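## Task

Move the mug onto the coffee table in the adjoining room. It must end upright, must not drop more than a few centimetres, must not be struck hard, and must stay put once the robot lets go. The robot must not tip over or finish leaning.

## Robot and tools

Robot: TidyBot++, a single-arm mobile manipulator. The base is 0.54 m long, 0.50 m wide and 0.38 m tall on four powered casters. One seven-joint arm with a two-finger gripper sits on top. Its shoulder is 0.12 m ahead of the base centre and 0.68 m above the floor. Two cameras: base_camera (fixed, pinhole, 644x364) and wrist_camera (fisheye on the hand, 644x476, looks along the hand).

Frames: the base frame has its origin on the floor below the base centre, x forward, y left, z up. hand_pose is reported in it, measured at the midpoint between the finger pads. The hand's own z axis runs out along the fingers, and the fingers open along its y. The odometry frame is the base frame as it was at scene start. base_odometry heading is positive to the left, within -3.142 to 3.142. It counts wheel turns, so slip shows as travel, and it drifts a few cm and several degrees over many moves. base_tilt is in degrees, positive when leaning forward or right, with up to about 1 degree of fixed bias.

execute_actions: argument actions is a list holding zero or one action. An empty list only reports state and images. An action may contain base, joints, or both, plus optional speeds; its motions start together. base takes exactly one relative offset from where the base is now, not a pose: translate_m (metres, forward positive, -2 to 2), strafe_m (metres, left positive, -2 to 2) or rotate_rad (radians, counter-clockwise from above positive, -6.3 to 6.3). joints is a single dictionary for the one arm, keyed by name, each value an absolute target: joint_1_rad (any angle, vertical axis of the whole arm, positive is clockwise from above, opposite to heading), joint_2_rad shoulder -2.249 to 2.249, joint_3_rad any angle (upper-arm roll), joint_4_rad elbow -2.579 to 2.579, joint_5_rad any angle (forearm roll), joint_6_rad wrist -2.099 to 2.099, joint_7_rad any angle (hand roll; hand down, positive turns it counter-clockwise from above, and at 1.57 the fingers open toward robot left/right), gripper_pos 0 (open) to 1 (closed). Tolerances for done: 0.039 rad for joints 1-4, 0.056 for 5-7, 0.03 for gripper. Unbounded joints go the short way, so turn in steps below half a revolution. speeds caps the top speed for that action only: translate_m and strafe_m 0.05 to 0.5 m/s, rotate_rad 0.1 to 1.57 rad/s (defaults are the maxima). A base move needing over 8.667 s at its top speed, ramps included, is refused; any unknown key or out-of-range number refuses the whole call with no motion. Keys left out may keep pushing toward earlier targets. cameras: list of base_camera, wrist_camera or all; omitted, null or all gives both, [] gives none. Images come after the motion, listed on the pictures line.

wait: seconds 0 to 10; commands nothing and returns state and images. zoom_image: camera plus region [x0, y0, x1, y1] in pixels of that camera's latest full image, at most 504x504. finished_scene: scene is the current scene number; irreversible, reports success and opens the next task.

Arm geometry: upper arm 0.42 m, forearm 0.31 m, hand 0.31 m to the hand point. With joint_1_rad 0, joint_3_rad 3.14, joint_5_rad 0 the arm stays in the base's x-z plane; segment tilts from vertical (forward positive) are j2, j2-j4, and j2-j4-j6. Reach forward = sum of length*sin(tilt), height above shoulder = sum of length*cos(tilt). It starts folded, hand down, up to 0.08 m beyond the base front. A downward hand reaches at most about 0.94 m high, and only near the base. Finger gap is roughly 85*(1-gripper_pos) mm; closed fingertips reach about 20 mm beyond the hand point. At gripper 1, done means nothing grasped; off_target means an object stopped the fingers.

Result lines: base_status and joint_status give how each motion ended: done, off_target (resting away, maybe still pushing), contact_stop or time_out (target dropped, holding), not_followed (self-collision check withheld arm targets, with a cause: line; they may be retried with each later action), limit_stop_at_motor_heat. A blocked base may still say done though short. on_its_own lists uncommanded changes. motor_effort is percent of max, signed toward higher joint values, peak in brackets, noisy and biased. Motor temperatures lists each arm joint; MOTOR HOT appears from 60 °C and OVER-TEMPERATURE FAULT at 75 °C, when the arm sags. ARM HIT means the arm struck itself or the base hard. A torque fault (limits 104.5 N m joints 1-4, 51.3 joints 5-7) freezes arm and gripper for 10 s and skips the rest of the call; the base continues.

Practical cautions: friction leaves joints a bit short; correct by sending last command plus (wanted minus measured). hand_pose may be 1-2 cm off, so trust images. Holding a load makes the arm sag; never command a joint to its current reading while holding. Nothing stops the arm hitting the base. Do not drive while the arm is snagged high up (0.8 m or more): the robot can tip. Sideways force on a raised hand can lift wheels; retract or back away to level out. Objects may get brief random nudges. Avoid dropping, slamming or shoving items; release them gently so they stand unsupported before ending the scene.

Each tool is called by a JSON object that holds its "fn" and its "kwargs", one argument or row to a line.

## Session

{"fn": "execute_actions", "kwargs": {
  "actions": []
}}

Scene clock: 0.00 s.
Motor temperatures (°C, as the motors report them): [31 31 30 34 33 41 44]
base_odometry: x=+0.000 y=+0.000 heading=+0.000 (m, m, rad; odometry frame)
base_tilt: forward=-0.3 right=+0.2 (deg)
base_status: not commanded
joint_positions: joint_1_rad=-0.017 joint_2_rad=-0.380 joint_3_rad=+3.153 joint_4_rad=-2.500 joint_5_rad=-0.011 joint_6_rad=-0.867 joint_7_rad=+1.532 gripper_pos=+0.000
joint_status: not commanded
motor_effort: joint_1_rad=+0 joint_2_rad=+1 joint_3_rad=+2 joint_4_rad=+11 joint_5_rad=+0 joint_6_rad=+2 joint_7_rad=+0 (%)
hand_pose: x=+0.2788 y=+0.0054 z=+0.6008 quat_wxyz=(-0.008, +0.997, -0.019, +0.077) (m; base frame)
pictures: base_camera, wrist_camera
Images, in order (width x height): base_camera 644x364, wrist_camera 644x476.

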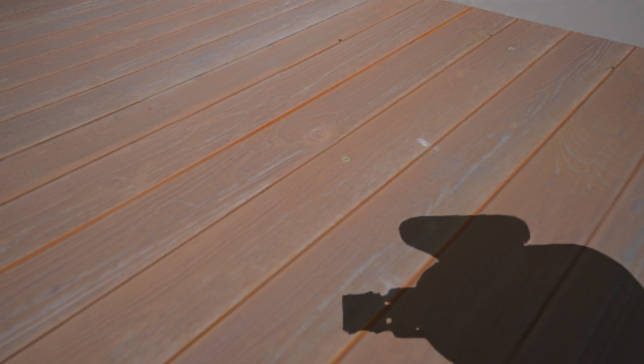

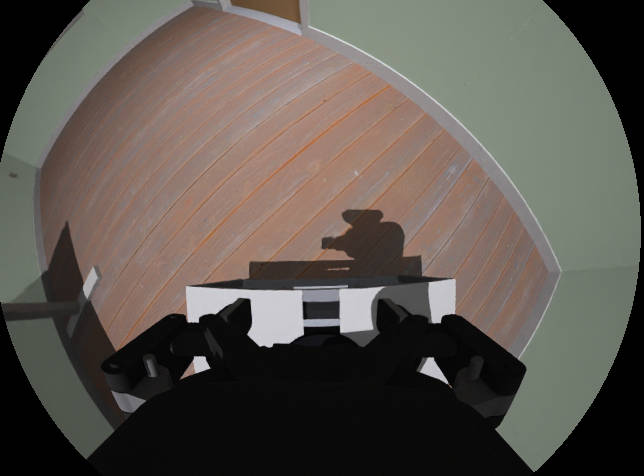

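{"fn": "execute_actions", "kwargs": {
  "actions": [
    {"joints":{"joint_6_rad":0.2,"joint_1_rad":-0.8}}
  ],
  "cameras": ["wrist_camera"]
}}

Scene clock: 4.50 s.
Motor temperatures (°C, as the motors report them): [31 31 30 34 33 41 44]
base_odometry: x=+0.000 y=+0.000 heading=+0.000 (m, m, rad; odometry frame)
base_tilt: forward=-0.3 right=+0.2 (deg)
base_status: not commanded
joint_positions: joint_1_rad=-0.779 joint_2_rad=-0.380 joint_3_rad=+3.153 joint_4_rad=-2.500 joint_5_rad=-0.011 joint_6_rad=+0.181 joint_7_rad=+1.532 gripper_pos=+0.000
joint_status: all done
motor_effort: joint_1_rad=+0(2) joint_2_rad=-5(4) joint_3_rad=+2(2) joint_4_rad=+17(17) joint_5_rad=-1(1) joint_6_rad=+10(9) joint_7_rad=+0(1) (%)
hand_pose: x=+0.4080 y=+0.2801 z=+0.7961 quat_wxyz=(-0.226, +0.773, +0.289, +0.518) (m; base frame)
pictures: wrist_camera
camera_calibration (this result's frames):
wrist_camera: T_world_to_cam=[[0.680477, -0.731971, -0.0342017, -0.0452977], [-0.292601, -0.228632, -0.9285, 0.970931], [0.671815, 0.64183, -0.369754, -0.0265475], [0, 0, 0, 1]] pos_world=[0.332755, 0.205868, 0.890144]
Images, in order (width x height): wrist_camera 644x476.

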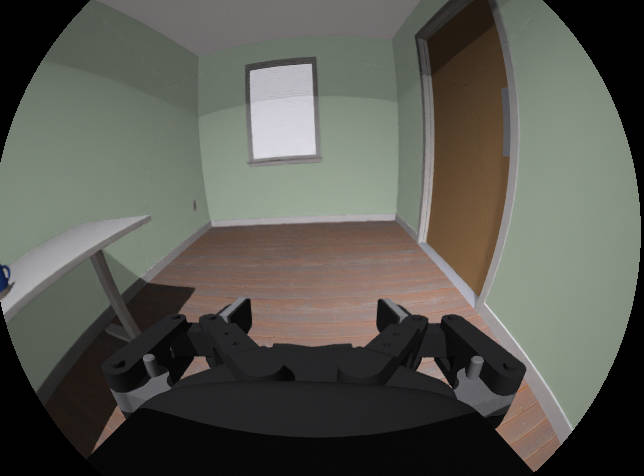

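{"fn": "execute_actions", "kwargs": {
  "actions": [
    {"base":{"rotate_rad":2.35},"joints":{"joint_1_rad":0.0,"joint_6_rad":0.0}}
  ]
}}

Scene clock: 11.97 s.
Motor temperatures (°C, as the motors report them): [31 31 30 34 33 41 44]
base_odometry: x=+0.000 y=+0.000 heading=+2.349 (m, m, rad; odometry frame)
base_tilt: forward=-0.4 right=+0.2 (deg)
base_status: done
joint_positions: joint_1_rad=-0.023 joint_2_rad=-0.380 joint_3_rad=+3.153 joint_4_rad=-2.500 joint_5_rad=-0.011 joint_6_rad=+0.024 joint_7_rad=+1.532 gripper_pos=+0.000
joint_status: all done
motor_effort: joint_1_rad=-1(1) joint_2_rad=-4(5) joint_3_rad=+2(2) joint_4_rad=+17(16) joint_5_rad=-1(1) joint_6_rad=+9(9) joint_7_rad=-1(0) (%)
hand_pose: x=+0.5003 y=+0.0059 z=+0.7521 quat_wxyz=(-0.017, +0.866, -0.017, +0.499) (m; base frame)
pictures: base_camera, wrist_camera
camera_calibration (this result's frames):
wrist_camera: T_world_to_cam=[[-0.0102892, -0.999443, -0.0317471, 0.0350041], [-0.510254, 0.0325519, -0.859407, 0.949833], [0.859962, 0.00735642, -0.510305, 0.0864844], [0, 0, 0, 1]] pos_world=[0.410643, 0.00342947, 0.861539]
Images, in order (width x height): base_camera 644x364, wrist_camera 644x476.

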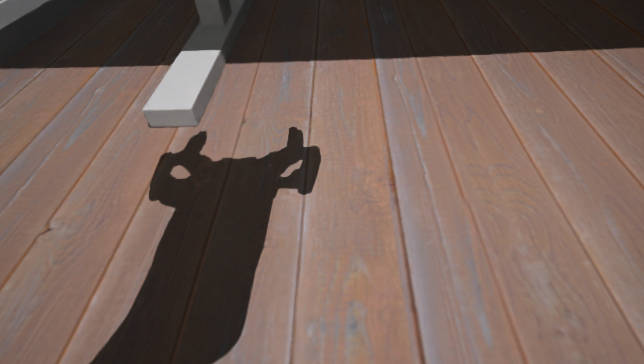

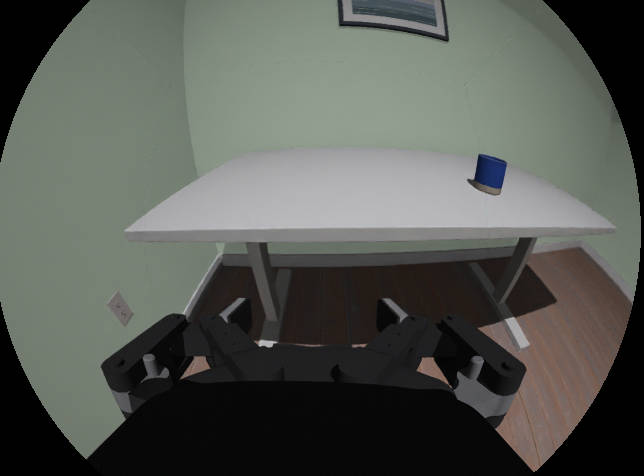

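{"fn": "execute_actions", "kwargs": {
  "actions": [
    {"base":{"strafe_m":-0.48},"joints":{"joint_6_rad":0.15}}
  ]
}}

Scene clock: 20.87 s.
Motor temperatures (°C, as the motors report them): [31 31 30 34 33 41 44]
base_odometry: x=+0.341 y=+0.338 heading=+2.350 (m, m, rad; odometry frame)
base_tilt: forward=-0.3 right=+0.2 (deg)
base_status: done
joint_positions: joint_1_rad=-0.021 joint_2_rad=-0.380 joint_3_rad=+3.153 joint_4_rad=-2.500 joint_5_rad=-0.011 joint_6_rad=+0.140 joint_7_rad=+1.532 gripper_pos=+0.000
joint_status: all done
motor_effort: joint_1_rad=+0(0) joint_2_rad=-5(6) joint_3_rad=+2(3) joint_4_rad=+16(18) joint_5_rad=-1(1) joint_6_rad=+9(10) joint_7_rad=+0(0) (%)
hand_pose: x=+0.5167 y=+0.0046 z=+0.7845 quat_wxyz=(-0.018, +0.836, -0.018, +0.548) (m; base frame)
pictures: base_camera, wrist_camera
camera_calibration (this result's frames):
wrist_camera: T_world_to_cam=[[-0.0106132, -0.999371, -0.0338382, 0.0366524], [-0.406929, 0.0352278, -0.91278, 0.974491], [0.913398, 0.00408222, -0.407047, -0.0196701], [0, 0, 0, 1]] pos_world=[0.414904, 0.00238049, 0.88273]
Images, in order (width x height): base_camera 644x364, wrist_camera 644x476.

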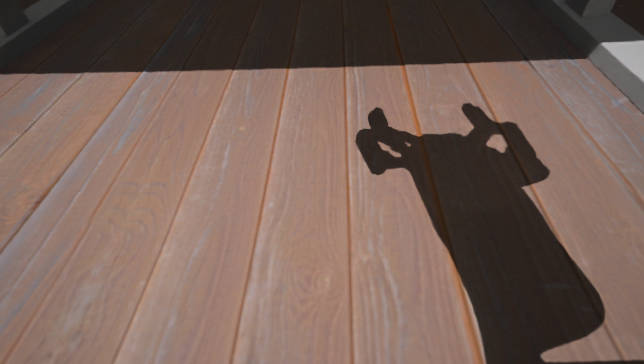

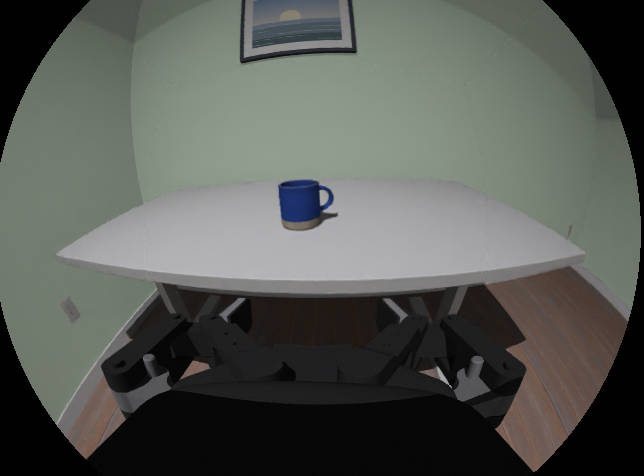

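{"fn": "execute_actions", "kwargs": {
  "actions": [
    {"base":{"strafe_m":0.08},"joints":{"joint_2_rad":0.07,"joint_4_rad":-1.228,"joint_6_rad":-1.7,"joint_7_rad":1.57,"gripper_pos":0.4}}
  ],
  "cameras": []
}}

{"fn": "execute_actions", "kwargs": {
  "actions": [
    {"base":{"translate_m":0.25}}
  ],
  "cameras": ["wrist_camera"]
}}

Scene clock: 32.03 s.
Motor temperatures (°C, as the motors report them): [31 31 30 34 33 41 44]
base_odometry: x=+0.285 y=+0.281 heading=+2.350 (m, m, rad; odometry frame)
base_tilt: forward=-0.3 right=+0.2 (deg)
base_status: done
joint_positions: joint_1_rad=-0.021 joint_2_rad=+0.044 joint_3_rad=+3.152 joint_4_rad=-1.250 joint_5_rad=-0.011 joint_6_rad=-1.680 joint_7_rad=+1.537 gripper_pos=+0.400
joint_status: all done
motor_effort: joint_1_rad=+0(1) joint_2_rad=-17(18) joint_3_rad=+1(3) joint_4_rad=+15(18) joint_5_rad=+0(1) joint_6_rad=+3(10) joint_7_rad=+0(1) (%)
hand_pose: x=+0.4921 y=+0.0087 z=+0.8811 quat_wxyz=(-0.007, +0.996, -0.010, +0.084) (m; base frame)
pictures: none
No camera images: the call's "cameras" was empty. Leave "cameras" out to get every camera's image.

Scene clock: 33.80 s.
Motor temperatures (°C, as the motors report them): [31 31 30 34 33 41 44]
base_odometry: x=+0.109 y=+0.460 heading=+2.350 (m, m, rad; odometry frame)
base_tilt: forward=-0.3 right=+0.2 (deg)
base_status: done
joint_positions: joint_1_rad=-0.020 joint_2_rad=+0.062 joint_3_rad=+3.152 joint_4_rad=-1.248 joint_5_rad=-0.011 joint_6_rad=-1.681 joint_7_rad=+1.537 gripper_pos=+0.400
joint_status: not commanded
motor_effort: joint_1_rad=-1(2) joint_2_rad=-19(21) joint_3_rad=+1(1) joint_4_rad=+15(15) joint_5_rad=+0(2) joint_6_rad=+2(4) joint_7_rad=+0(0) (%)
hand_pose: x=+0.4955 y=+0.0086 z=+0.8748 quat_wxyz=(-0.007, +0.997, -0.011, +0.075) (m; base frame)
pictures: wrist_camera
camera_calibration (this result's frames):
wrist_camera: T_world_to_cam=[[-0.00720923, -0.999949, -0.00710796, 0.0184641], [-0.990157, 0.00813185, -0.139725, 0.661146], [0.139776, 0.00603069, -0.990165, 0.929887], [0, 0, 0, 1]] pos_world=[0.524796, 0.007479, 1.01325]
Images, in order (width x height): wrist_camera 644x476.

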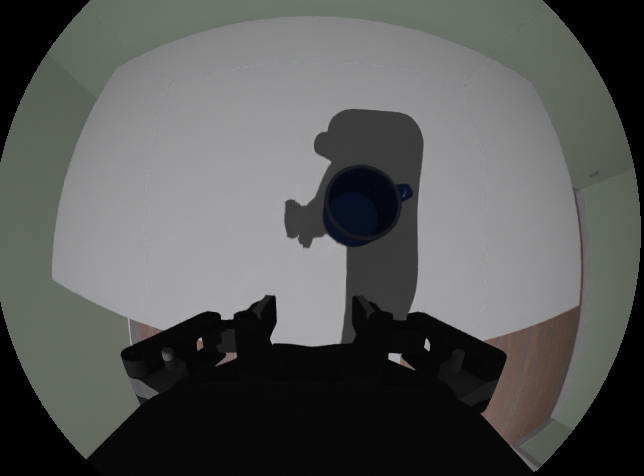

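{"fn": "execute_actions", "kwargs": {
  "actions": [
    {"base":{"translate_m":0.085},"joints":{"joint_2_rad":0.10,"joint_4_rad":-1.29,"joint_6_rad":-1.63}}
  ],
  "cameras": ["wrist_camera"]
}}

Scene clock: 39.63 s.
Motor temperatures (°C, as the motors report them): [31 31 30 34 33 41 44]
base_odometry: x=+0.049 y=+0.520 heading=+2.349 (m, m, rad; odometry frame)
base_tilt: forward=-0.3 right=+0.2 (deg)
base_status: done
joint_positions: joint_1_rad=-0.020 joint_2_rad=+0.094 joint_3_rad=+3.152 joint_4_rad=-1.276 joint_5_rad=-0.011 joint_6_rad=-1.648 joint_7_rad=+1.537 gripper_pos=+0.400
joint_status: all done
motor_effort: joint_1_rad=+0(1) joint_2_rad=-19(22) joint_3_rad=+1(2) joint_4_rad=+15(15) joint_5_rad=-1(1) joint_6_rad=+2(3) joint_7_rad=-1(0) (%)
hand_pose: x=+0.5048 y=+0.0088 z=+0.8545 quat_wxyz=(-0.006, +0.998, -0.011, +0.061) (m; base frame)
pictures: wrist_camera
camera_calibration (this result's frames):
wrist_camera: T_world_to_cam=[[-0.00774964, -0.99995, -0.00639737, 0.0182045], [-0.993515, 0.0084252, -0.113388, 0.646658], [0.113436, 0.00547717, -0.99353, 0.924705], [0, 0, 0, 1]] pos_world=[0.537711, 0.00769054, 0.992162]
Images, in order (width x height): wrist_camera 644x476.

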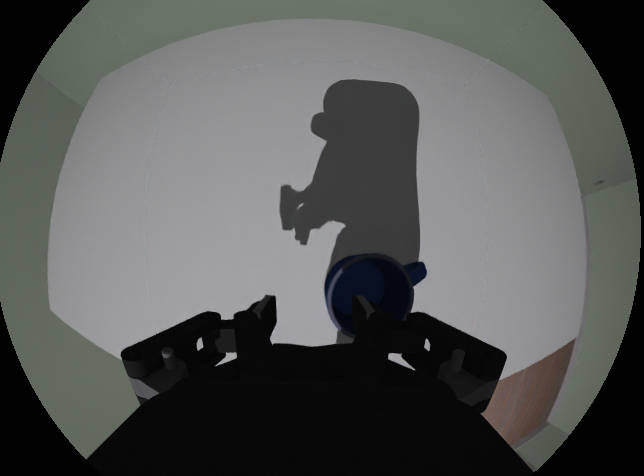

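{"fn": "execute_actions", "kwargs": {
  "actions": [
    {"base":{"strafe_m":-0.008},"joints":{"joint_4_rad":-1.40,"joint_6_rad":-1.52}}
  ],
  "cameras": ["wrist_camera"]
}}

{"fn": "execute_actions", "kwargs": {
  "actions": [
    {"joints":{"joint_4_rad":-1.49,"joint_6_rad":-1.43}}
  ],
  "cameras": ["wrist_camera"]
}}

Scene clock: 44.87 s.
Motor temperatures (°C, as the motors report them): [31 31 30 34 33 41 44]
base_odometry: x=+0.055 y=+0.526 heading=+2.350 (m, m, rad; odometry frame)
base_tilt: forward=-0.3 right=+0.2 (deg)
base_status: done
joint_positions: joint_1_rad=-0.017 joint_2_rad=+0.094 joint_3_rad=+3.152 joint_4_rad=-1.382 joint_5_rad=-0.011 joint_6_rad=-1.542 joint_7_rad=+1.537 gripper_pos=+0.400
joint_status: all done
motor_effort: joint_1_rad=+0(3) joint_2_rad=-20(21) joint_3_rad=+1(1) joint_4_rad=+15(15) joint_5_rad=-1(2) joint_6_rad=+2(1) joint_7_rad=-1(0) (%)
hand_pose: x=+0.5100 y=+0.0073 z=+0.8217 quat_wxyz=(-0.006, +0.998, -0.014, +0.062) (m; base frame)
pictures: wrist_camera
camera_calibration (this result's frames):
wrist_camera: T_world_to_cam=[[-0.0127334, -0.999897, -0.00659244, 0.0192563], [-0.99336, 0.0134035, -0.114265, 0.648729], [0.114342, 0.00509368, -0.993428, 0.890915], [0, 0, 0, 1]] pos_world=[0.542797, 0.00602102, 0.959315]
Images, in order (width x height): wrist_camera 644x476.

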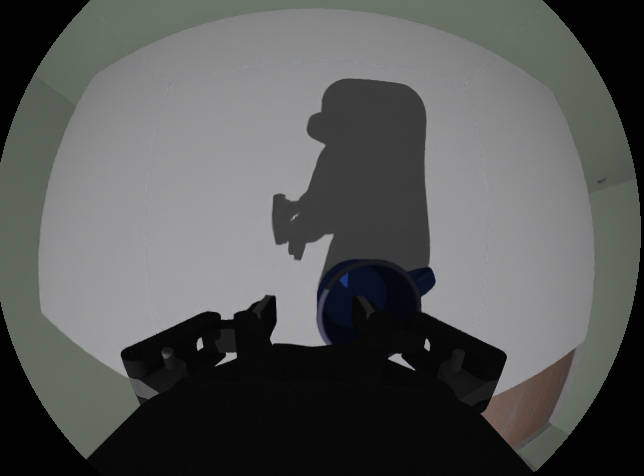

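Scene clock: 45.77 s.
Motor temperatures (°C, as the motors report them): [31 31 30 34 33 41 44]
base_odometry: x=+0.055 y=+0.526 heading=+2.350 (m, m, rad; odometry frame)
base_tilt: forward=-0.3 right=+0.1 (deg)
base_status: not commanded
joint_positions: joint_1_rad=-0.017 joint_2_rad=+0.094 joint_3_rad=+3.152 joint_4_rad=-1.472 joint_5_rad=-0.011 joint_6_rad=-1.452 joint_7_rad=+1.537 gripper_pos=+0.400
joint_status: all done
motor_effort: joint_1_rad=-1(0) joint_2_rad=-20(21) joint_3_rad=+1(1) joint_4_rad=+15(16) joint_5_rad=-1(1) joint_6_rad=+2(2) joint_7_rad=+0(0) (%)
hand_pose: x=+0.5112 y=+0.0073 z=+0.7933 quat_wxyz=(-0.006, +0.998, -0.014, +0.062) (m; base frame)
pictures: wrist_camera
camera_calibration (this result's frames):
wrist_camera: T_world_to_cam=[[-0.0137447, -0.999884, -0.00662927, 0.019586], [-0.993424, 0.014409, -0.113585, 0.646168], [0.113667, 0.00502449, -0.993506, 0.862963], [0, 0, 0, 1]] pos_world=[0.544098, 0.00593712, 0.930884]
Images, in order (width x height): wrist_camera 644x476.

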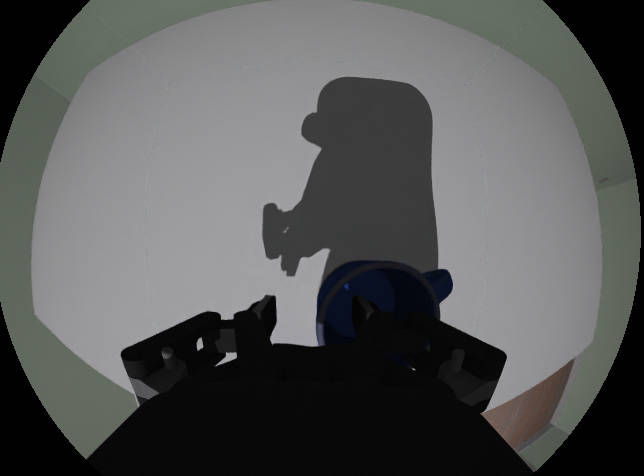

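{"fn": "execute_actions", "kwargs": {
  "actions": [
    {"joints":{"gripper_pos":1}}
  ],
  "cameras": ["wrist_camera"]
}}

{"fn": "execute_actions", "kwargs": {
  "actions": [
    {"joints":{"joint_4_rad":-1.3,"joint_6_rad":-1.64}}
  ],
  "cameras": ["wrist_camera"]
}}

Scene clock: 48.87 s.
Motor temperatures (°C, as the motors report them): [31 31 30 34 33 41 44]
base_odometry: x=+0.055 y=+0.526 heading=+2.350 (m, m, rad; odometry frame)
base_tilt: forward=-0.2 right=+0.2 (deg)
base_status: not commanded
joint_positions: joint_1_rad=-0.016 joint_2_rad=+0.092 joint_3_rad=+3.152 joint_4_rad=-1.473 joint_5_rad=-0.011 joint_6_rad=-1.450 joint_7_rad=+1.538 gripper_pos=+0.953
joint_status: gripper_pos off_target (ended at +0.953, target +1.000)
motor_effort: joint_1_rad=+0(2) joint_2_rad=-18(19) joint_3_rad=+1(0) joint_4_rad=+13(15) joint_5_rad=-2(4) joint_6_rad=+2(4) joint_7_rad=+0(1) (%)
hand_pose: x=+0.5114 y=+0.0071 z=+0.7941 quat_wxyz=(-0.006, +0.998, -0.014, +0.063) (m; base frame)
pictures: wrist_camera
camera_calibration (this result's frames):
wrist_camera: T_world_to_cam=[[-0.0131675, -0.999891, -0.00661586, 0.0191827], [-0.993018, 0.0138521, -0.117147, 0.649071], [0.117226, 0.00502713, -0.993093, 0.861683], [0, 0, 0, 1]] pos_world=[0.54378, 0.00585781, 0.931895]
Images, in order (width x height): wrist_camera 644x476.

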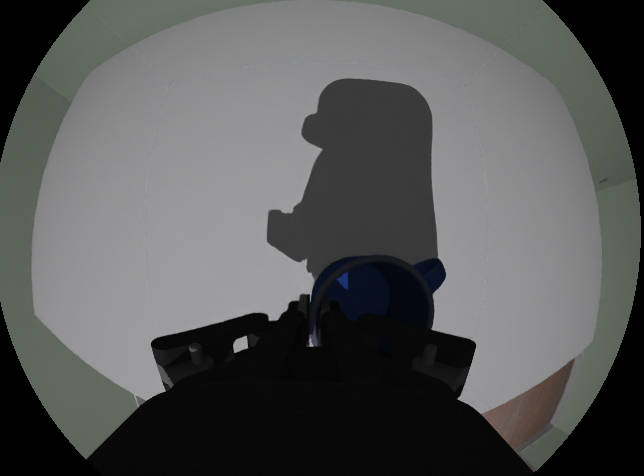

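Scene clock: 50.03 s.
Motor temperatures (°C, as the motors report them): [31 31 30 34 33 41 44]
base_odometry: x=+0.055 y=+0.526 heading=+2.350 (m, m, rad; odometry frame)
base_tilt: forward=-0.3 right=+0.2 (deg)
base_status: not commanded
joint_positions: joint_1_rad=-0.016 joint_2_rad=+0.102 joint_3_rad=+3.152 joint_4_rad=-1.328 joint_5_rad=-0.011 joint_6_rad=-1.620 joint_7_rad=+1.538 gripper_pos=+0.953
joint_status: all done
motor_effort: joint_1_rad=+0(1) joint_2_rad=-22(24) joint_3_rad=+1(1) joint_4_rad=+16(18) joint_5_rad=-1(2) joint_6_rad=+2(4) joint_7_rad=+0(1) (%)
hand_pose: x=+0.5014 y=+0.0072 z=+0.8344 quat_wxyz=(-0.006, +0.999, -0.013, +0.045) (m; base frame)
pictures: wrist_camera
camera_calibration (this result's frames):
wrist_camera: T_world_to_cam=[[-0.0115148, -0.999917, -0.00571254, 0.0177613], [-0.996634, 0.0119403, -0.0810999, 0.615683], [0.0811614, 0.00475947, -0.99669, 0.923864], [0, 0, 0, 1]] pos_world=[0.538834, 0.00601125, 0.970839]
Images, in order (width x height): wrist_camera 644x476.

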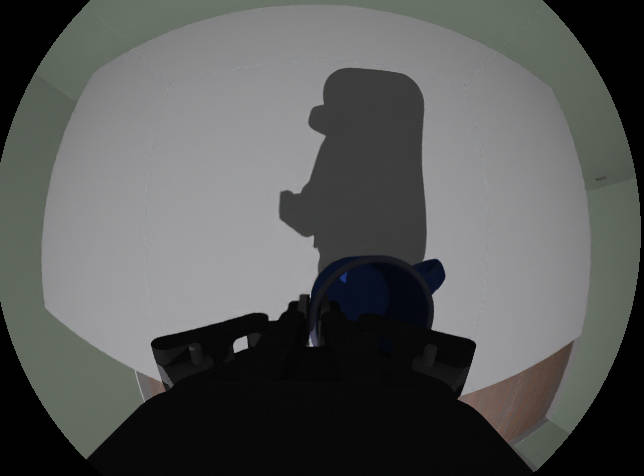

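{"fn": "execute_actions", "kwargs": {
  "actions": [
    {"base":{"translate_m":-0.9},"joints":{"joint_2_rad":-0.1}}
  ],
  "cameras": []
}}

{"fn": "execute_actions", "kwargs": {
  "actions": [
    {"base":{"strafe_m":-1.25},"joints":{"joint_1_rad":-3.1,"joint_2_rad":-0.3,"joint_4_rad":-2.2,"joint_6_rad":-1.12}}
  ]
}}

Scene clock: 60.80 s.
Motor temperatures (°C, as the motors report them): [31 31 30 35 33 41 44]
base_odometry: x=+0.687 y=-0.115 heading=+2.350 (m, m, rad; odometry frame)
base_tilt: forward=-0.3 right=+0.2 (deg)
base_status: done
joint_positions: joint_1_rad=-0.016 joint_2_rad=-0.081 joint_3_rad=+3.152 joint_4_rad=-1.328 joint_5_rad=-0.011 joint_6_rad=-1.629 joint_7_rad=+1.538 gripper_pos=+0.953
joint_status: all done
motor_effort: joint_1_rad=-1(1) joint_2_rad=-15(26) joint_3_rad=+2(2) joint_4_rad=+17(18) joint_5_rad=+0(0) joint_6_rad=+4(5) joint_7_rad=+0(0) (%)
hand_pose: x=+0.4649 y=+0.0066 z=+0.9009 quat_wxyz=(-0.008, +0.991, -0.012, +0.133) (m; base frame)
pictures: none
No camera images: the call's "cameras" was empty. Leave "cameras" out to get every camera's image.

Scene clock: 64.70 s.
Motor temperatures (°C, as the motors report them): [31 31 30 35 33 41 44]
base_odometry: x=+1.577 y=+0.763 heading=+2.349 (m, m, rad; odometry frame)
base_tilt: forward=-0.3 right=+0.2 (deg)
base_status: done
joint_positions: joint_1_rad=-3.080 joint_2_rad=-0.268 joint_3_rad=+3.152 joint_4_rad=-2.186 joint_5_rad=-0.011 joint_6_rad=-1.145 joint_7_rad=+1.538 gripper_pos=+0.953
joint_status: all done
motor_effort: joint_1_rad=+0(2) joint_2_rad=-7(16) joint_3_rad=+2(4) joint_4_rad=+16(17) joint_5_rad=+0(1) joint_6_rad=+2(4) joint_7_rad=+0(0) (%)
hand_pose: x=-0.0896 y=+0.0104 z=+0.6704 quat_wxyz=(-0.039, +0.054, +0.998, -0.006) (m; base frame)
pictures: base_camera, wrist_camera
camera_calibration (this result's frames):
wrist_camera: T_world_to_cam=[[0.0938847, 0.995545, -0.00870604, 0.00397823], [0.993167, -0.0942622, -0.0687986, 0.184441], [-0.0693128, -0.00218741, -0.997593, 0.795633], [0, 0, 0, 1]] pos_world=[-0.128407, 0.0151657, 0.806442]
Images, in order (width x height): base_camera 644x364, wrist_camera 644x476.

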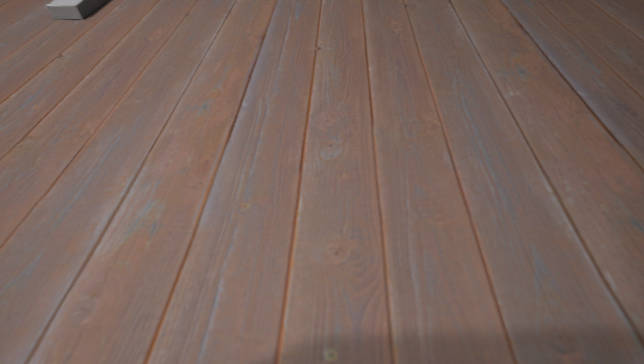

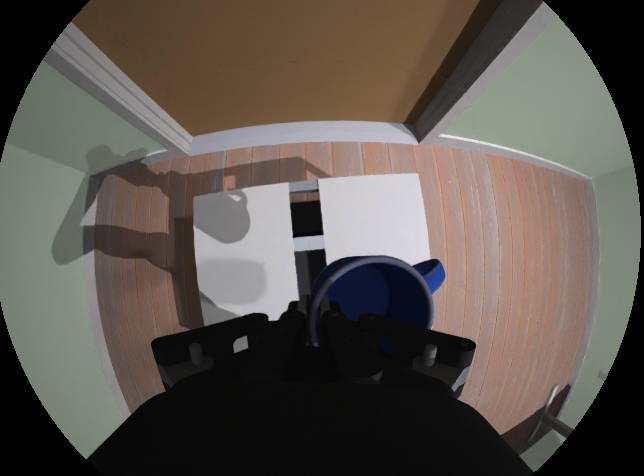

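{"fn": "execute_actions", "kwargs": {
  "actions": [
    {"base":{"translate_m":-0.6},"speeds":{"translate_m":0.15},"joints":{"joint_1_rad":-3.16}}
  ],
  "cameras": ["wrist_camera"]
}}

Scene clock: 75.60 s.
Motor temperatures (°C, as the motors report them): [31 31 30 35 33 41 44]
base_odometry: x=+1.998 y=+0.340 heading=+2.354 (m, m, rad; odometry frame)
base_tilt: forward=-0.4 right=+0.2 (deg)
base_status: translate_m time_out (by the wheels' count: -0.597 of -0.600)
joint_positions: joint_1_rad=-3.143 joint_2_rad=-0.284 joint_3_rad=+3.153 joint_4_rad=-2.195 joint_5_rad=-0.011 joint_6_rad=-1.133 joint_7_rad=+1.538 gripper_pos=+0.953
joint_status: all done
motor_effort: joint_1_rad=+0(3) joint_2_rad=-6(16) joint_3_rad=+2(6) joint_4_rad=+16(19) joint_5_rad=-1(2) joint_6_rad=+2(4) joint_7_rad=+0(0) (%)
hand_pose: x=-0.0902 y=-0.0026 z=+0.6712 quat_wxyz=(-0.049, +0.023, +0.999, -0.007) (m; base frame)
pictures: wrist_camera
camera_calibration (this result's frames):
wrist_camera: T_world_to_cam=[[0.0320682, 0.999439, -0.00967868, 0.0120167], [0.995562, -0.032798, -0.088208, 0.197235], [-0.088476, -0.00680705, -0.996055, 0.793591], [0, 0, 0, 1]] pos_world=[-0.126531, -0.000138971, 0.807974]
Images, in order (width x height): wrist_camera 644x476.

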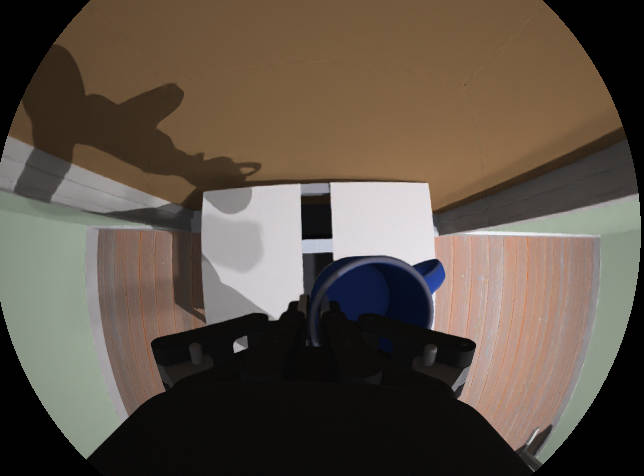

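{"fn": "execute_actions", "kwargs": {
  "actions": [
    {"base":{"translate_m":0.3}}
  ],
  "cameras": ["wrist_camera"]
}}

{"fn": "zoom_image", "kwargs": {
  "camera": "wrist_camera",
  "region": [140, 0, 640, 220]
}}

Scene clock: 80.23 s.
Motor temperatures (°C, as the motors report them): [31 31 30 35 33 41 44]
base_odometry: x=+1.787 y=+0.553 heading=+2.353 (m, m, rad; odometry frame)
base_tilt: forward=-0.3 right=+0.2 (deg)
base_status: done
joint_positions: joint_1_rad=-3.143 joint_2_rad=-0.287 joint_3_rad=+3.153 joint_4_rad=-2.196 joint_5_rad=-0.011 joint_6_rad=-1.133 joint_7_rad=+1.538 gripper_pos=+0.953
joint_status: not commanded
motor_effort: joint_1_rad=-1(0) joint_2_rad=-6(12) joint_3_rad=+2(2) joint_4_rad=+16(17) joint_5_rad=+0(1) joint_6_rad=+2(4) joint_7_rad=+0(0) (%)
hand_pose: x=-0.0899 y=-0.0026 z=+0.6715 quat_wxyz=(-0.050, +0.023, +0.998, -0.007) (m; base frame)
pictures: wrist_camera
camera_calibration (this result's frames):
wrist_camera: T_world_to_cam=[[0.0320288, 0.999439, -0.00975724, 0.0120668], [0.995365, -0.0327809, -0.09041, 0.198426], [-0.0906791, -0.00681629, -0.995857, 0.793537], [0, 0, 0, 1]] pos_world=[-0.125936, -0.000146421, 0.808307]
Images, in order (width x height): wrist_camera 644x476.

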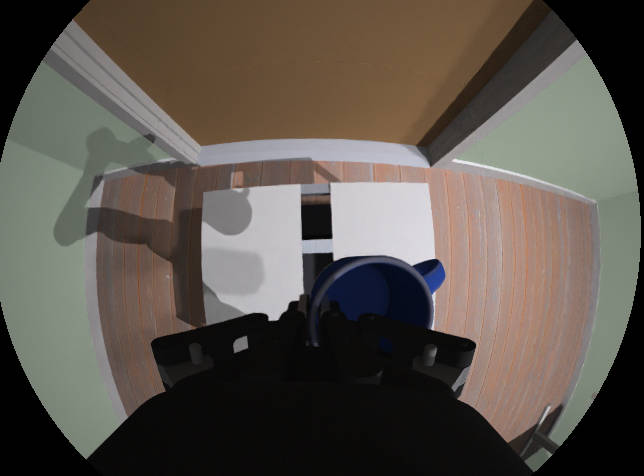

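Region (140, 0, 640, 220) of wrist_camera's 644x476 image, scaled by 1.008; it fills the top 222 rows of this view, and the rest is white.

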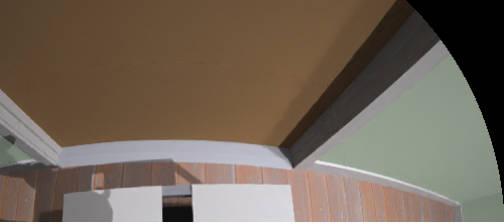

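{"fn": "execute_actions", "kwargs": {
  "actions": [
    {"base":{"strafe_m":0.13}}
  ],
  "cameras": []
}}

{"fn": "execute_actions", "kwargs": {
  "actions": [
    {"base":{"translate_m":-0.6},"speeds":{"translate_m":0.3}}
  ]
}}

Scene clock: 83.23 s.
Motor temperatures (°C, as the motors report them): [31 31 30 35 33 41 44]
base_odometry: x=+1.694 y=+0.461 heading=+2.353 (m, m, rad; odometry frame)
base_tilt: forward=-0.3 right=+0.2 (deg)
base_status: done
joint_positions: joint_1_rad=-3.143 joint_2_rad=-0.287 joint_3_rad=+3.153 joint_4_rad=-2.196 joint_5_rad=-0.011 joint_6_rad=-1.133 joint_7_rad=+1.538 gripper_pos=+0.953
joint_status: not commanded
motor_effort: joint_1_rad=+0(1) joint_2_rad=-6(6) joint_3_rad=+2(2) joint_4_rad=+16(16) joint_5_rad=+0(0) joint_6_rad=+2(3) joint_7_rad=+0(0) (%)
hand_pose: x=-0.0899 y=-0.0025 z=+0.6715 quat_wxyz=(-0.050, +0.024, +0.998, -0.008) (m; base frame)
pictures: none
No camera images: the call's "cameras" was empty. Leave "cameras" out to get every camera's image.

Scene clock: 88.67 s.
Motor temperatures (°C, as the motors report them): [31 31 30 35 33 41 44]
base_odometry: x=+2.116 y=+0.040 heading=+2.355 (m, m, rad; odometry frame)
base_tilt: forward=-0.3 right=+0.2 (deg)
base_status: translate_m time_out (by the wheels' count: -0.596 of -0.600)
joint_positions: joint_1_rad=-3.146 joint_2_rad=-0.294 joint_3_rad=+3.152 joint_4_rad=-2.204 joint_5_rad=-0.011 joint_6_rad=-1.124 joint_7_rad=+1.539 gripper_pos=+0.953
joint_status: not commanded
motor_effort: joint_1_rad=-1(4) joint_2_rad=-4(25) joint_3_rad=+1(7) joint_4_rad=+16(22) joint_5_rad=-1(7) joint_6_rad=+3(8) joint_7_rad=+0(1) (%)
hand_pose: x=-0.0890 y=-0.0033 z=+0.6704 quat_wxyz=(-0.053, +0.021, +0.998, -0.007) (m; base frame)
pictures: base_camera, wrist_camera
camera_calibration (this result's frames):
wrist_camera: T_world_to_cam=[[0.0278611, 0.999566, -0.00957343, 0.0122497], [0.994876, -0.028659, -0.0969566, 0.201795], [-0.0971889, -0.00682305, -0.995243, 0.791518], [0, 0, 0, 1]] pos_world=[-0.124176, -0.00106056, 0.807435]
Images, in order (width x height): base_camera 644x364, wrist_camera 644x476.

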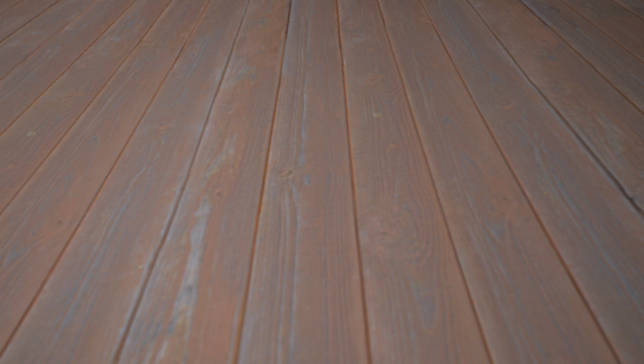

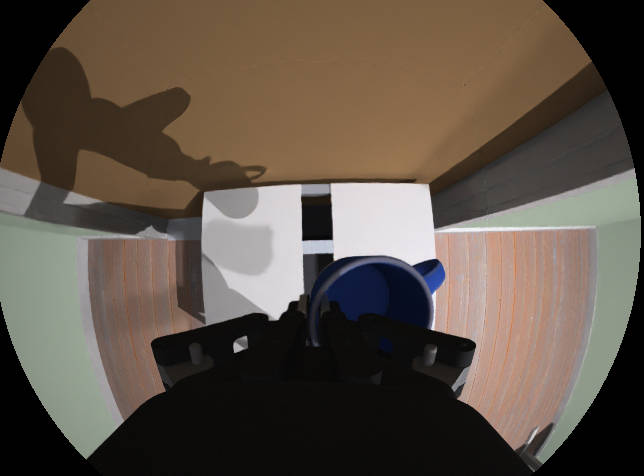

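{"fn": "execute_actions", "kwargs": {
  "actions": [
    {"base":{"translate_m":0.4}}
  ],
  "cameras": []
}}

{"fn": "execute_actions", "kwargs": {
  "actions": [
    {"base":{"translate_m":-0.8}}
  ]
}}

Scene clock: 94.33 s.
Motor temperatures (°C, as the motors report them): [31 31 30 35 33 41 44]
base_odometry: x=+1.834 y=+0.324 heading=+2.354 (m, m, rad; odometry frame)
base_tilt: forward=-0.3 right=+0.2 (deg)
base_status: done
joint_positions: joint_1_rad=-3.146 joint_2_rad=-0.294 joint_3_rad=+3.152 joint_4_rad=-2.204 joint_5_rad=-0.011 joint_6_rad=-1.124 joint_7_rad=+1.539 gripper_pos=+0.953
joint_status: not commanded
motor_effort: joint_1_rad=-1(0) joint_2_rad=-6(11) joint_3_rad=+2(2) joint_4_rad=+16(17) joint_5_rad=+0(0) joint_6_rad=+2(4) joint_7_rad=+0(0) (%)
hand_pose: x=-0.0890 y=-0.0033 z=+0.6704 quat_wxyz=(-0.053, +0.021, +0.998, -0.007) (m; base frame)
pictures: none
No camera images: the call's "cameras" was empty. Leave "cameras" out to get every camera's image.

Scene clock: 99.70 s.
Motor temperatures (°C, as the motors report them): [31 31 30 35 33 41 44]
base_odometry: x=+2.399 y=-0.238 heading=+2.358 (m, m, rad; odometry frame)
base_tilt: forward=-0.3 right=+0.2 (deg)
base_status: translate_m time_out (by the wheels' count: -0.797 of -0.800)
joint_positions: joint_1_rad=-3.149 joint_2_rad=-0.297 joint_3_rad=+3.153 joint_4_rad=-2.208 joint_5_rad=-0.013 joint_6_rad=-1.120 joint_7_rad=+1.539 gripper_pos=+0.953
joint_status: not commanded
motor_effort: joint_1_rad=+0(6) joint_2_rad=-6(27) joint_3_rad=+2(8) joint_4_rad=+16(25) joint_5_rad=-1(7) joint_6_rad=+3(9) joint_7_rad=+0(1) (%)
hand_pose: x=-0.0884 y=-0.0043 z=+0.6699 quat_wxyz=(-0.055, +0.020, +0.998, -0.008) (m; base frame)
pictures: base_camera, wrist_camera
camera_calibration (this result's frames):
wrist_camera: T_world_to_cam=[[0.0255901, 0.999607, -0.0114713, 0.0142854], [0.994611, -0.0266121, -0.100206, 0.203332], [-0.100472, -0.00884517, -0.994901, 0.790564], [0, 0, 0, 1]] pos_world=[-0.123172, -0.00187604, 0.807071]
Images, in order (width x height): base_camera 644x364, wrist_camera 644x476.

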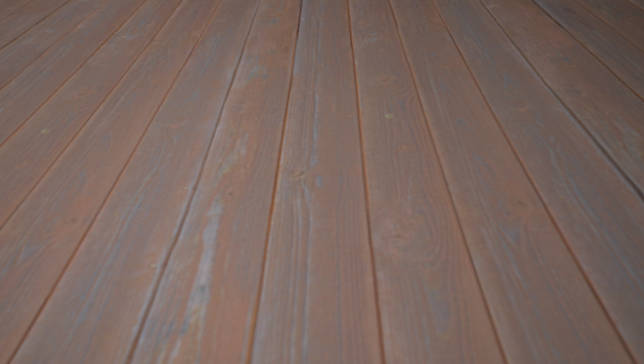

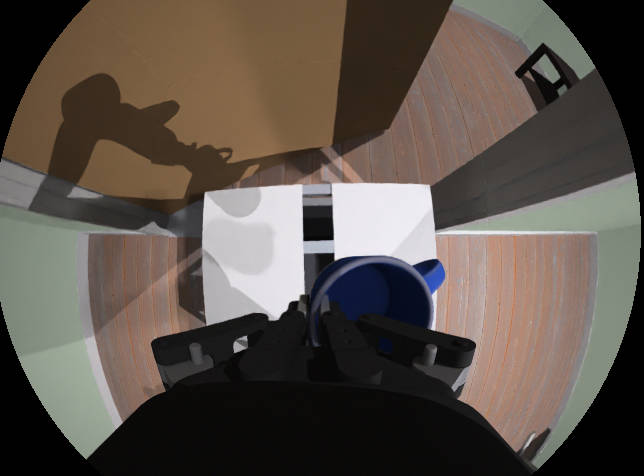

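{"fn": "execute_actions", "kwargs": {
  "actions": [
    {"base":{"translate_m":0.4}}
  ],
  "cameras": []
}}

{"fn": "execute_actions", "kwargs": {
  "actions": [
    {"base":{"rotate_rad":0.25}}
  ],
  "cameras": []
}}

{"fn": "execute_actions", "kwargs": {
  "actions": [
    {"base":{"translate_m":-0.75}}
  ]
}}

Scene clock: 106.17 s.
Motor temperatures (°C, as the motors report them): [31 31 30 35 33 41 44]
base_odometry: x=+2.116 y=+0.045 heading=+2.357 (m, m, rad; odometry frame)
base_tilt: forward=-0.3 right=+0.2 (deg)
base_status: done
joint_positions: joint_1_rad=-3.149 joint_2_rad=-0.297 joint_3_rad=+3.153 joint_4_rad=-2.208 joint_5_rad=-0.013 joint_6_rad=-1.120 joint_7_rad=+1.539 gripper_pos=+0.953
joint_status: not commanded
motor_effort: joint_1_rad=-1(0) joint_2_rad=-5(10) joint_3_rad=+1(2) joint_4_rad=+16(17) joint_5_rad=-1(0) joint_6_rad=+3(4) joint_7_rad=+0(0) (%)
hand_pose: x=-0.0884 y=-0.0043 z=+0.6698 quat_wxyz=(-0.055, +0.020, +0.998, -0.008) (m; base frame)
pictures: none
No camera images: the call's "cameras" was empty. Leave "cameras" out to get every camera's image.

Scene clock: 107.23 s.
Motor temperatures (°C, as the motors report them): [31 31 30 35 33 41 44]
base_odometry: x=+2.116 y=+0.045 heading=+2.608 (m, m, rad; odometry frame)
base_tilt: forward=-0.4 right=+0.2 (deg)
base_status: done
joint_positions: joint_1_rad=-3.149 joint_2_rad=-0.297 joint_3_rad=+3.153 joint_4_rad=-2.208 joint_5_rad=-0.013 joint_6_rad=-1.120 joint_7_rad=+1.539 gripper_pos=+0.953
joint_status: not commanded
motor_effort: joint_1_rad=+0(1) joint_2_rad=-6(6) joint_3_rad=+2(2) joint_4_rad=+16(17) joint_5_rad=-1(1) joint_6_rad=+3(2) joint_7_rad=+0(0) (%)
hand_pose: x=-0.0884 y=-0.0043 z=+0.6698 quat_wxyz=(-0.055, +0.020, +0.998, -0.008) (m; base frame)
pictures: none
No camera images: the call's "cameras" was empty. Leave "cameras" out to get every camera's image.

Scene clock: 110.63 s.
Motor temperatures (°C, as the motors report them): [31 31 30 35 33 41 44]
base_odometry: x=+2.762 y=-0.336 heading=+2.607 (m, m, rad; odometry frame)
base_tilt: forward=-0.3 right=+0.1 (deg)
base_status: done
joint_positions: joint_1_rad=-3.157 joint_2_rad=-0.290 joint_3_rad=+3.151 joint_4_rad=-2.207 joint_5_rad=-0.012 joint_6_rad=-1.121 joint_7_rad=+1.540 gripper_pos=+0.954
joint_status: not commanded
motor_effort: joint_1_rad=+0(4) joint_2_rad=-6(27) joint_3_rad=+2(11) joint_4_rad=+16(39) joint_5_rad=-1(5) joint_6_rad=+3(11) joint_7_rad=+0(0) (%)
hand_pose: x=-0.0888 y=-0.0060 z=+0.6689 quat_wxyz=(-0.052, +0.015, +0.999, -0.008) (m; base frame)
pictures: base_camera, wrist_camera
camera_calibration (this result's frames):
wrist_camera: T_world_to_cam=[[0.0154077, 0.999835, -0.00961396, 0.0138282], [0.995439, -0.0162439, -0.0940119, 0.199514], [-0.0941525, -0.0081216, -0.995525, 0.790529], [0, 0, 0, 1]] pos_world=[-0.124387, -0.00416465, 0.80588]
Images, in order (width x height): base_camera 644x364, wrist_camera 644x476.

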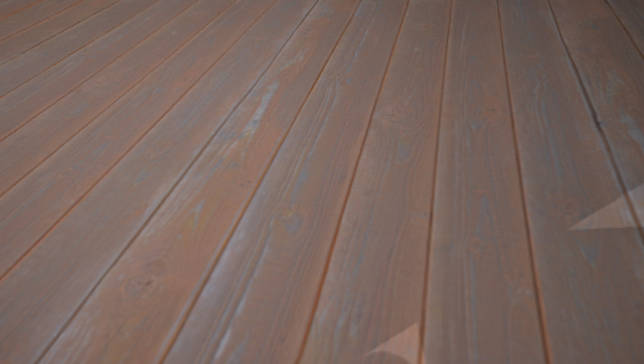

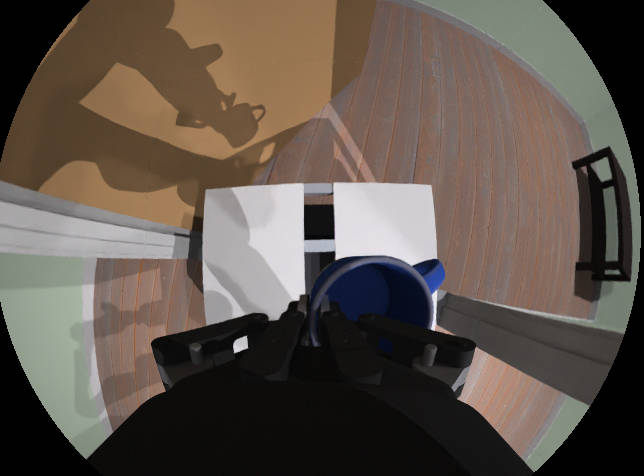

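The rear wheels are over the threshold. The front wheels are next.

{"fn": "execute_actions", "kwargs": {
  "actions": [
    {"base":{"translate_m":-0.6}}
  ]
}}

Scene clock: 115.30 s.
Motor temperatures (°C, as the motors report them): [31 31 30 35 33 41 44]
TORQUE WARNING: joint_2_rad reached its warning level (56.7 N m).
base_odometry: x=+3.279 y=-0.642 heading=+2.607 (m, m, rad; odometry frame)
base_tilt: forward=-0.3 right=+0.2 (deg)
base_status: done
joint_positions: joint_1_rad=-3.157 joint_2_rad=-0.295 joint_3_rad=+3.152 joint_4_rad=-2.211 joint_5_rad=-0.010 joint_6_rad=-1.123 joint_7_rad=+1.540 gripper_pos=+0.954
joint_status: not commanded
motor_effort: joint_1_rad=+0(6) joint_2_rad=-5(33) joint_3_rad=+3(10) joint_4_rad=+16(35) joint_5_rad=+0(8) joint_6_rad=+3(16) joint_7_rad=+0(0) (%)
hand_pose: x=-0.0863 y=-0.0054 z=+0.6682 quat_wxyz=(-0.051, +0.015, +0.999, -0.007) (m; base frame)
pictures: base_camera, wrist_camera
camera_calibration (this result's frames):
wrist_camera: T_world_to_cam=[[0.015437, 0.999843, -0.0087005, 0.0125774], [0.995617, -0.0161734, -0.0921181, 0.195715], [-0.0922443, -0.00724033, -0.99571, 0.790376], [0, 0, 0, 1]] pos_world=[-0.122144, -0.00368746, 0.805123]
Images, in order (width x height): base_camera 644x364, wrist_camera 644x476.

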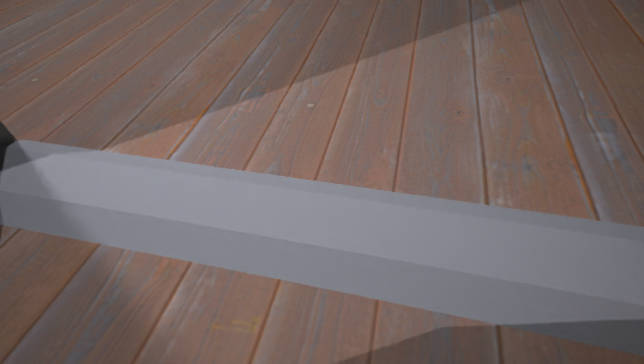

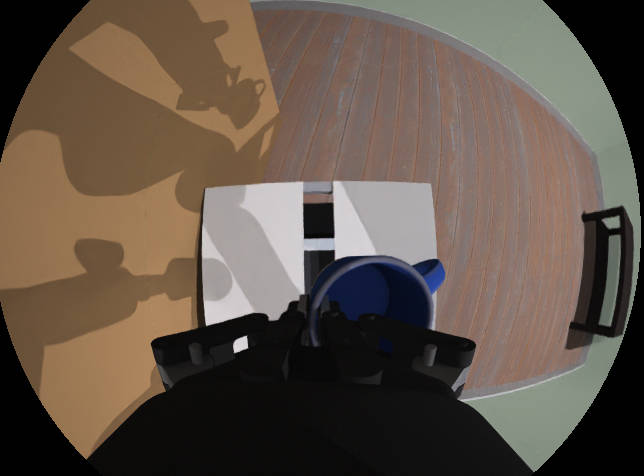

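{"fn": "execute_actions", "kwargs": {
  "actions": [
    {"base":{"strafe_m":1.25},"joints":{"joint_1_rad":-1.4,"joint_2_rad":0.1,"joint_4_rad":-1.8,"joint_6_rad":-1.12}}
  ]
}}

Scene clock: 123.50 s.
Motor temperatures (°C, as the motors report them): [31 31 30 35 33 41 44]
base_odometry: x=+2.643 y=-1.718 heading=+2.607 (m, m, rad; odometry frame)
base_tilt: forward=-0.3 right=+0.2 (deg)
base_status: done
joint_positions: joint_1_rad=-1.419 joint_2_rad=+0.094 joint_3_rad=+3.152 joint_4_rad=-1.829 joint_5_rad=-0.010 joint_6_rad=-1.123 joint_7_rad=+1.540 gripper_pos=+0.954
joint_status: all done
motor_effort: joint_1_rad=-1(1) joint_2_rad=-21(22) joint_3_rad=+1(3) joint_4_rad=+16(16) joint_5_rad=+0(0) joint_6_rad=+2(3) joint_7_rad=+0(0) (%)
hand_pose: x=+0.1736 y=+0.3603 z=+0.6823 quat_wxyz=(-0.035, +0.772, +0.633, +0.033) (m; base frame)
pictures: base_camera, wrist_camera
camera_calibration (this result's frames):
wrist_camera: T_world_to_cam=[[0.983322, -0.181818, -0.00441236, -0.102165], [-0.181524, -0.979654, -0.085603, 0.491241], [0.0112416, 0.0849763, -0.99632, 0.780223], [0, 0, 0, 1]] pos_world=[0.180862, 0.39637, 0.818952]
Images, in order (width x height): base_camera 644x364, wrist_camera 644x476.

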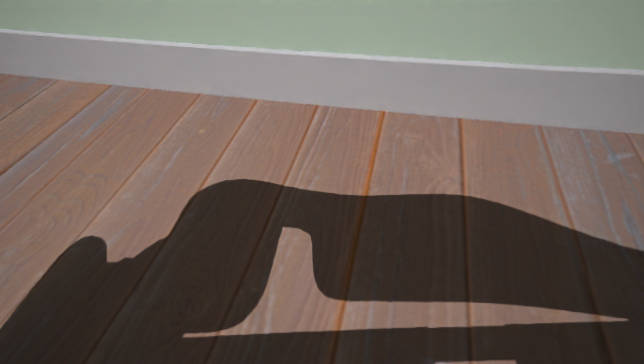

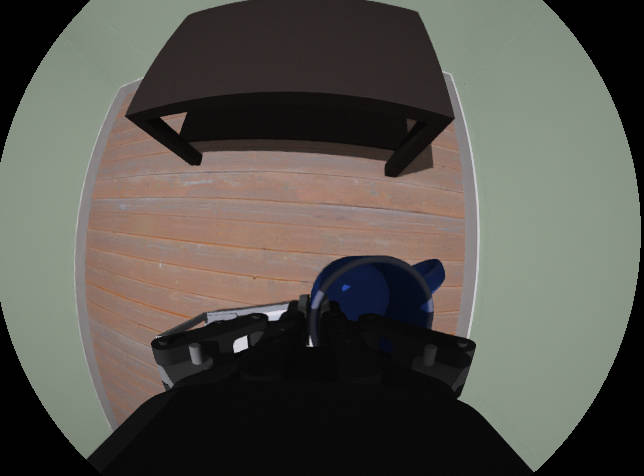

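{"fn": "execute_actions", "kwargs": {
  "actions": [
    {"base":{"strafe_m":0.38},"joints":{"joint_2_rad":0.46,"joint_4_rad":-1.61,"joint_6_rad":-0.89}}
  ],
  "cameras": ["wrist_camera"]
}}

Scene clock: 130.50 s.
Motor temperatures (°C, as the motors report them): [31 31 30 35 33 41 44]
base_odometry: x=+2.449 y=-2.045 heading=+2.608 (m, m, rad; odometry frame)
base_tilt: forward=-0.3 right=+0.1 (deg)
base_status: done
joint_positions: joint_1_rad=-1.419 joint_2_rad=+0.474 joint_3_rad=+3.152 joint_4_rad=-1.637 joint_5_rad=-0.010 joint_6_rad=-0.907 joint_7_rad=+1.540 gripper_pos=+0.954
joint_status: all done
motor_effort: joint_1_rad=-1(2) joint_2_rad=-33(36) joint_3_rad=+1(1) joint_4_rad=+14(16) joint_5_rad=-1(0) joint_6_rad=+3(4) joint_7_rad=+0(1) (%)
hand_pose: x=+0.1959 y=+0.4943 z=+0.5857 quat_wxyz=(-0.042, +0.772, +0.633, +0.045) (m; base frame)
pictures: wrist_camera
camera_calibration (this result's frames):
wrist_camera: T_world_to_cam=[[0.983162, -0.182737, -0.000168019, -0.10216], [-0.181559, -0.976717, -0.114285, 0.633688], [0.02072, 0.112391, -0.993448, 0.65523], [0, 0, 0, 1]] pos_world=[0.201915, 0.526623, 0.723341]
Images, in order (width x height): wrist_camera 644x476.

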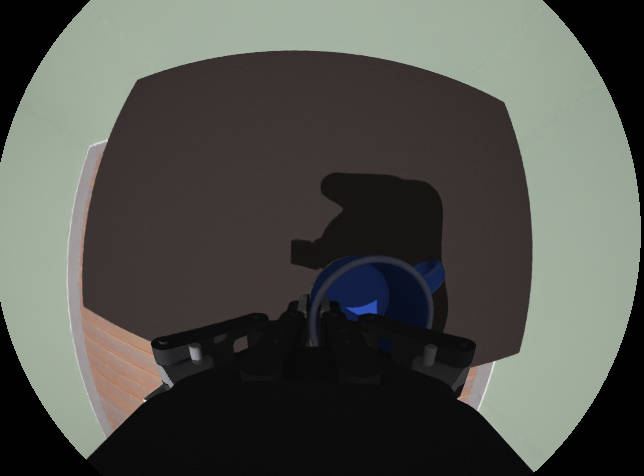

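{"fn": "execute_actions", "kwargs": {
  "actions": [
    {"joints":{"joint_2_rad":0.55,"joint_6_rad":-0.80}}
  ],
  "cameras": []
}}

{"fn": "execute_actions", "kwargs": {
  "actions": [
    {"joints":{"joint_2_rad":0.59,"joint_6_rad":-0.76}}
  ],
  "cameras": ["wrist_camera"]
}}

Scene clock: 146.83 s.
Motor temperatures (°C, as the motors report them): [31 32 30 35 33 41 44]
base_odometry: x=+2.449 y=-2.045 heading=+2.608 (m, m, rad; odometry frame)
base_tilt: forward=-0.3 right=+0.1 (deg)
base_status: not commanded
joint_positions: joint_1_rad=-1.419 joint_2_rad=+0.554 joint_3_rad=+3.152 joint_4_rad=-1.637 joint_5_rad=-0.010 joint_6_rad=-0.822 joint_7_rad=+1.540 gripper_pos=+0.954
joint_status: all done
motor_effort: joint_1_rad=-1(0) joint_2_rad=-35(37) joint_3_rad=+1(1) joint_4_rad=+14(14) joint_5_rad=-1(1) joint_6_rad=+3(3) joint_7_rad=+0(0) (%)
hand_pose: x=+0.1989 y=+0.5111 z=+0.5481 quat_wxyz=(-0.043, +0.772, +0.632, +0.048) (m; base frame)
pictures: none
No camera images: the call's "cameras" was empty. Leave "cameras" out to get every camera's image.

Scene clock: 147.60 s.
Motor temperatures (°C, as the motors report them): [31 32 30 35 33 41 44]
base_odometry: x=+2.449 y=-2.045 heading=+2.608 (m, m, rad; odometry frame)
base_tilt: forward=-0.3 right=+0.1 (deg)
base_status: not commanded
joint_positions: joint_1_rad=-1.419 joint_2_rad=+0.588 joint_3_rad=+3.152 joint_4_rad=-1.637 joint_5_rad=-0.010 joint_6_rad=-0.783 joint_7_rad=+1.540 gripper_pos=+0.954
joint_status: all done
motor_effort: joint_1_rad=+0(1) joint_2_rad=-36(38) joint_3_rad=+1(1) joint_4_rad=+13(14) joint_5_rad=-1(1) joint_6_rad=+3(3) joint_7_rad=-1(0) (%)
hand_pose: x=+0.2002 y=+0.5183 z=+0.5323 quat_wxyz=(-0.045, +0.772, +0.632, +0.050) (m; base frame)
pictures: wrist_camera
camera_calibration (this result's frames):
wrist_camera: T_world_to_cam=[[0.983087, -0.183137, 0.00137893, -0.102586], [-0.181542, -0.975467, -0.124527, 0.656579], [0.0241505, 0.12217, -0.992215, 0.592973], [0, 0, 0, 1]] pos_world=[0.205727, 0.54924, 0.67026]
Images, in order (width x height): wrist_camera 644x476.

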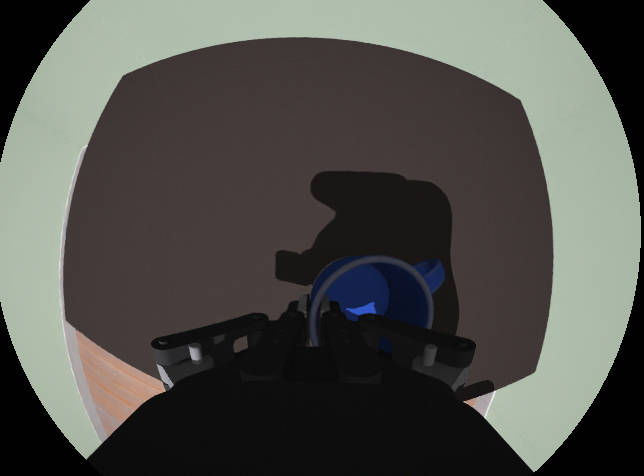

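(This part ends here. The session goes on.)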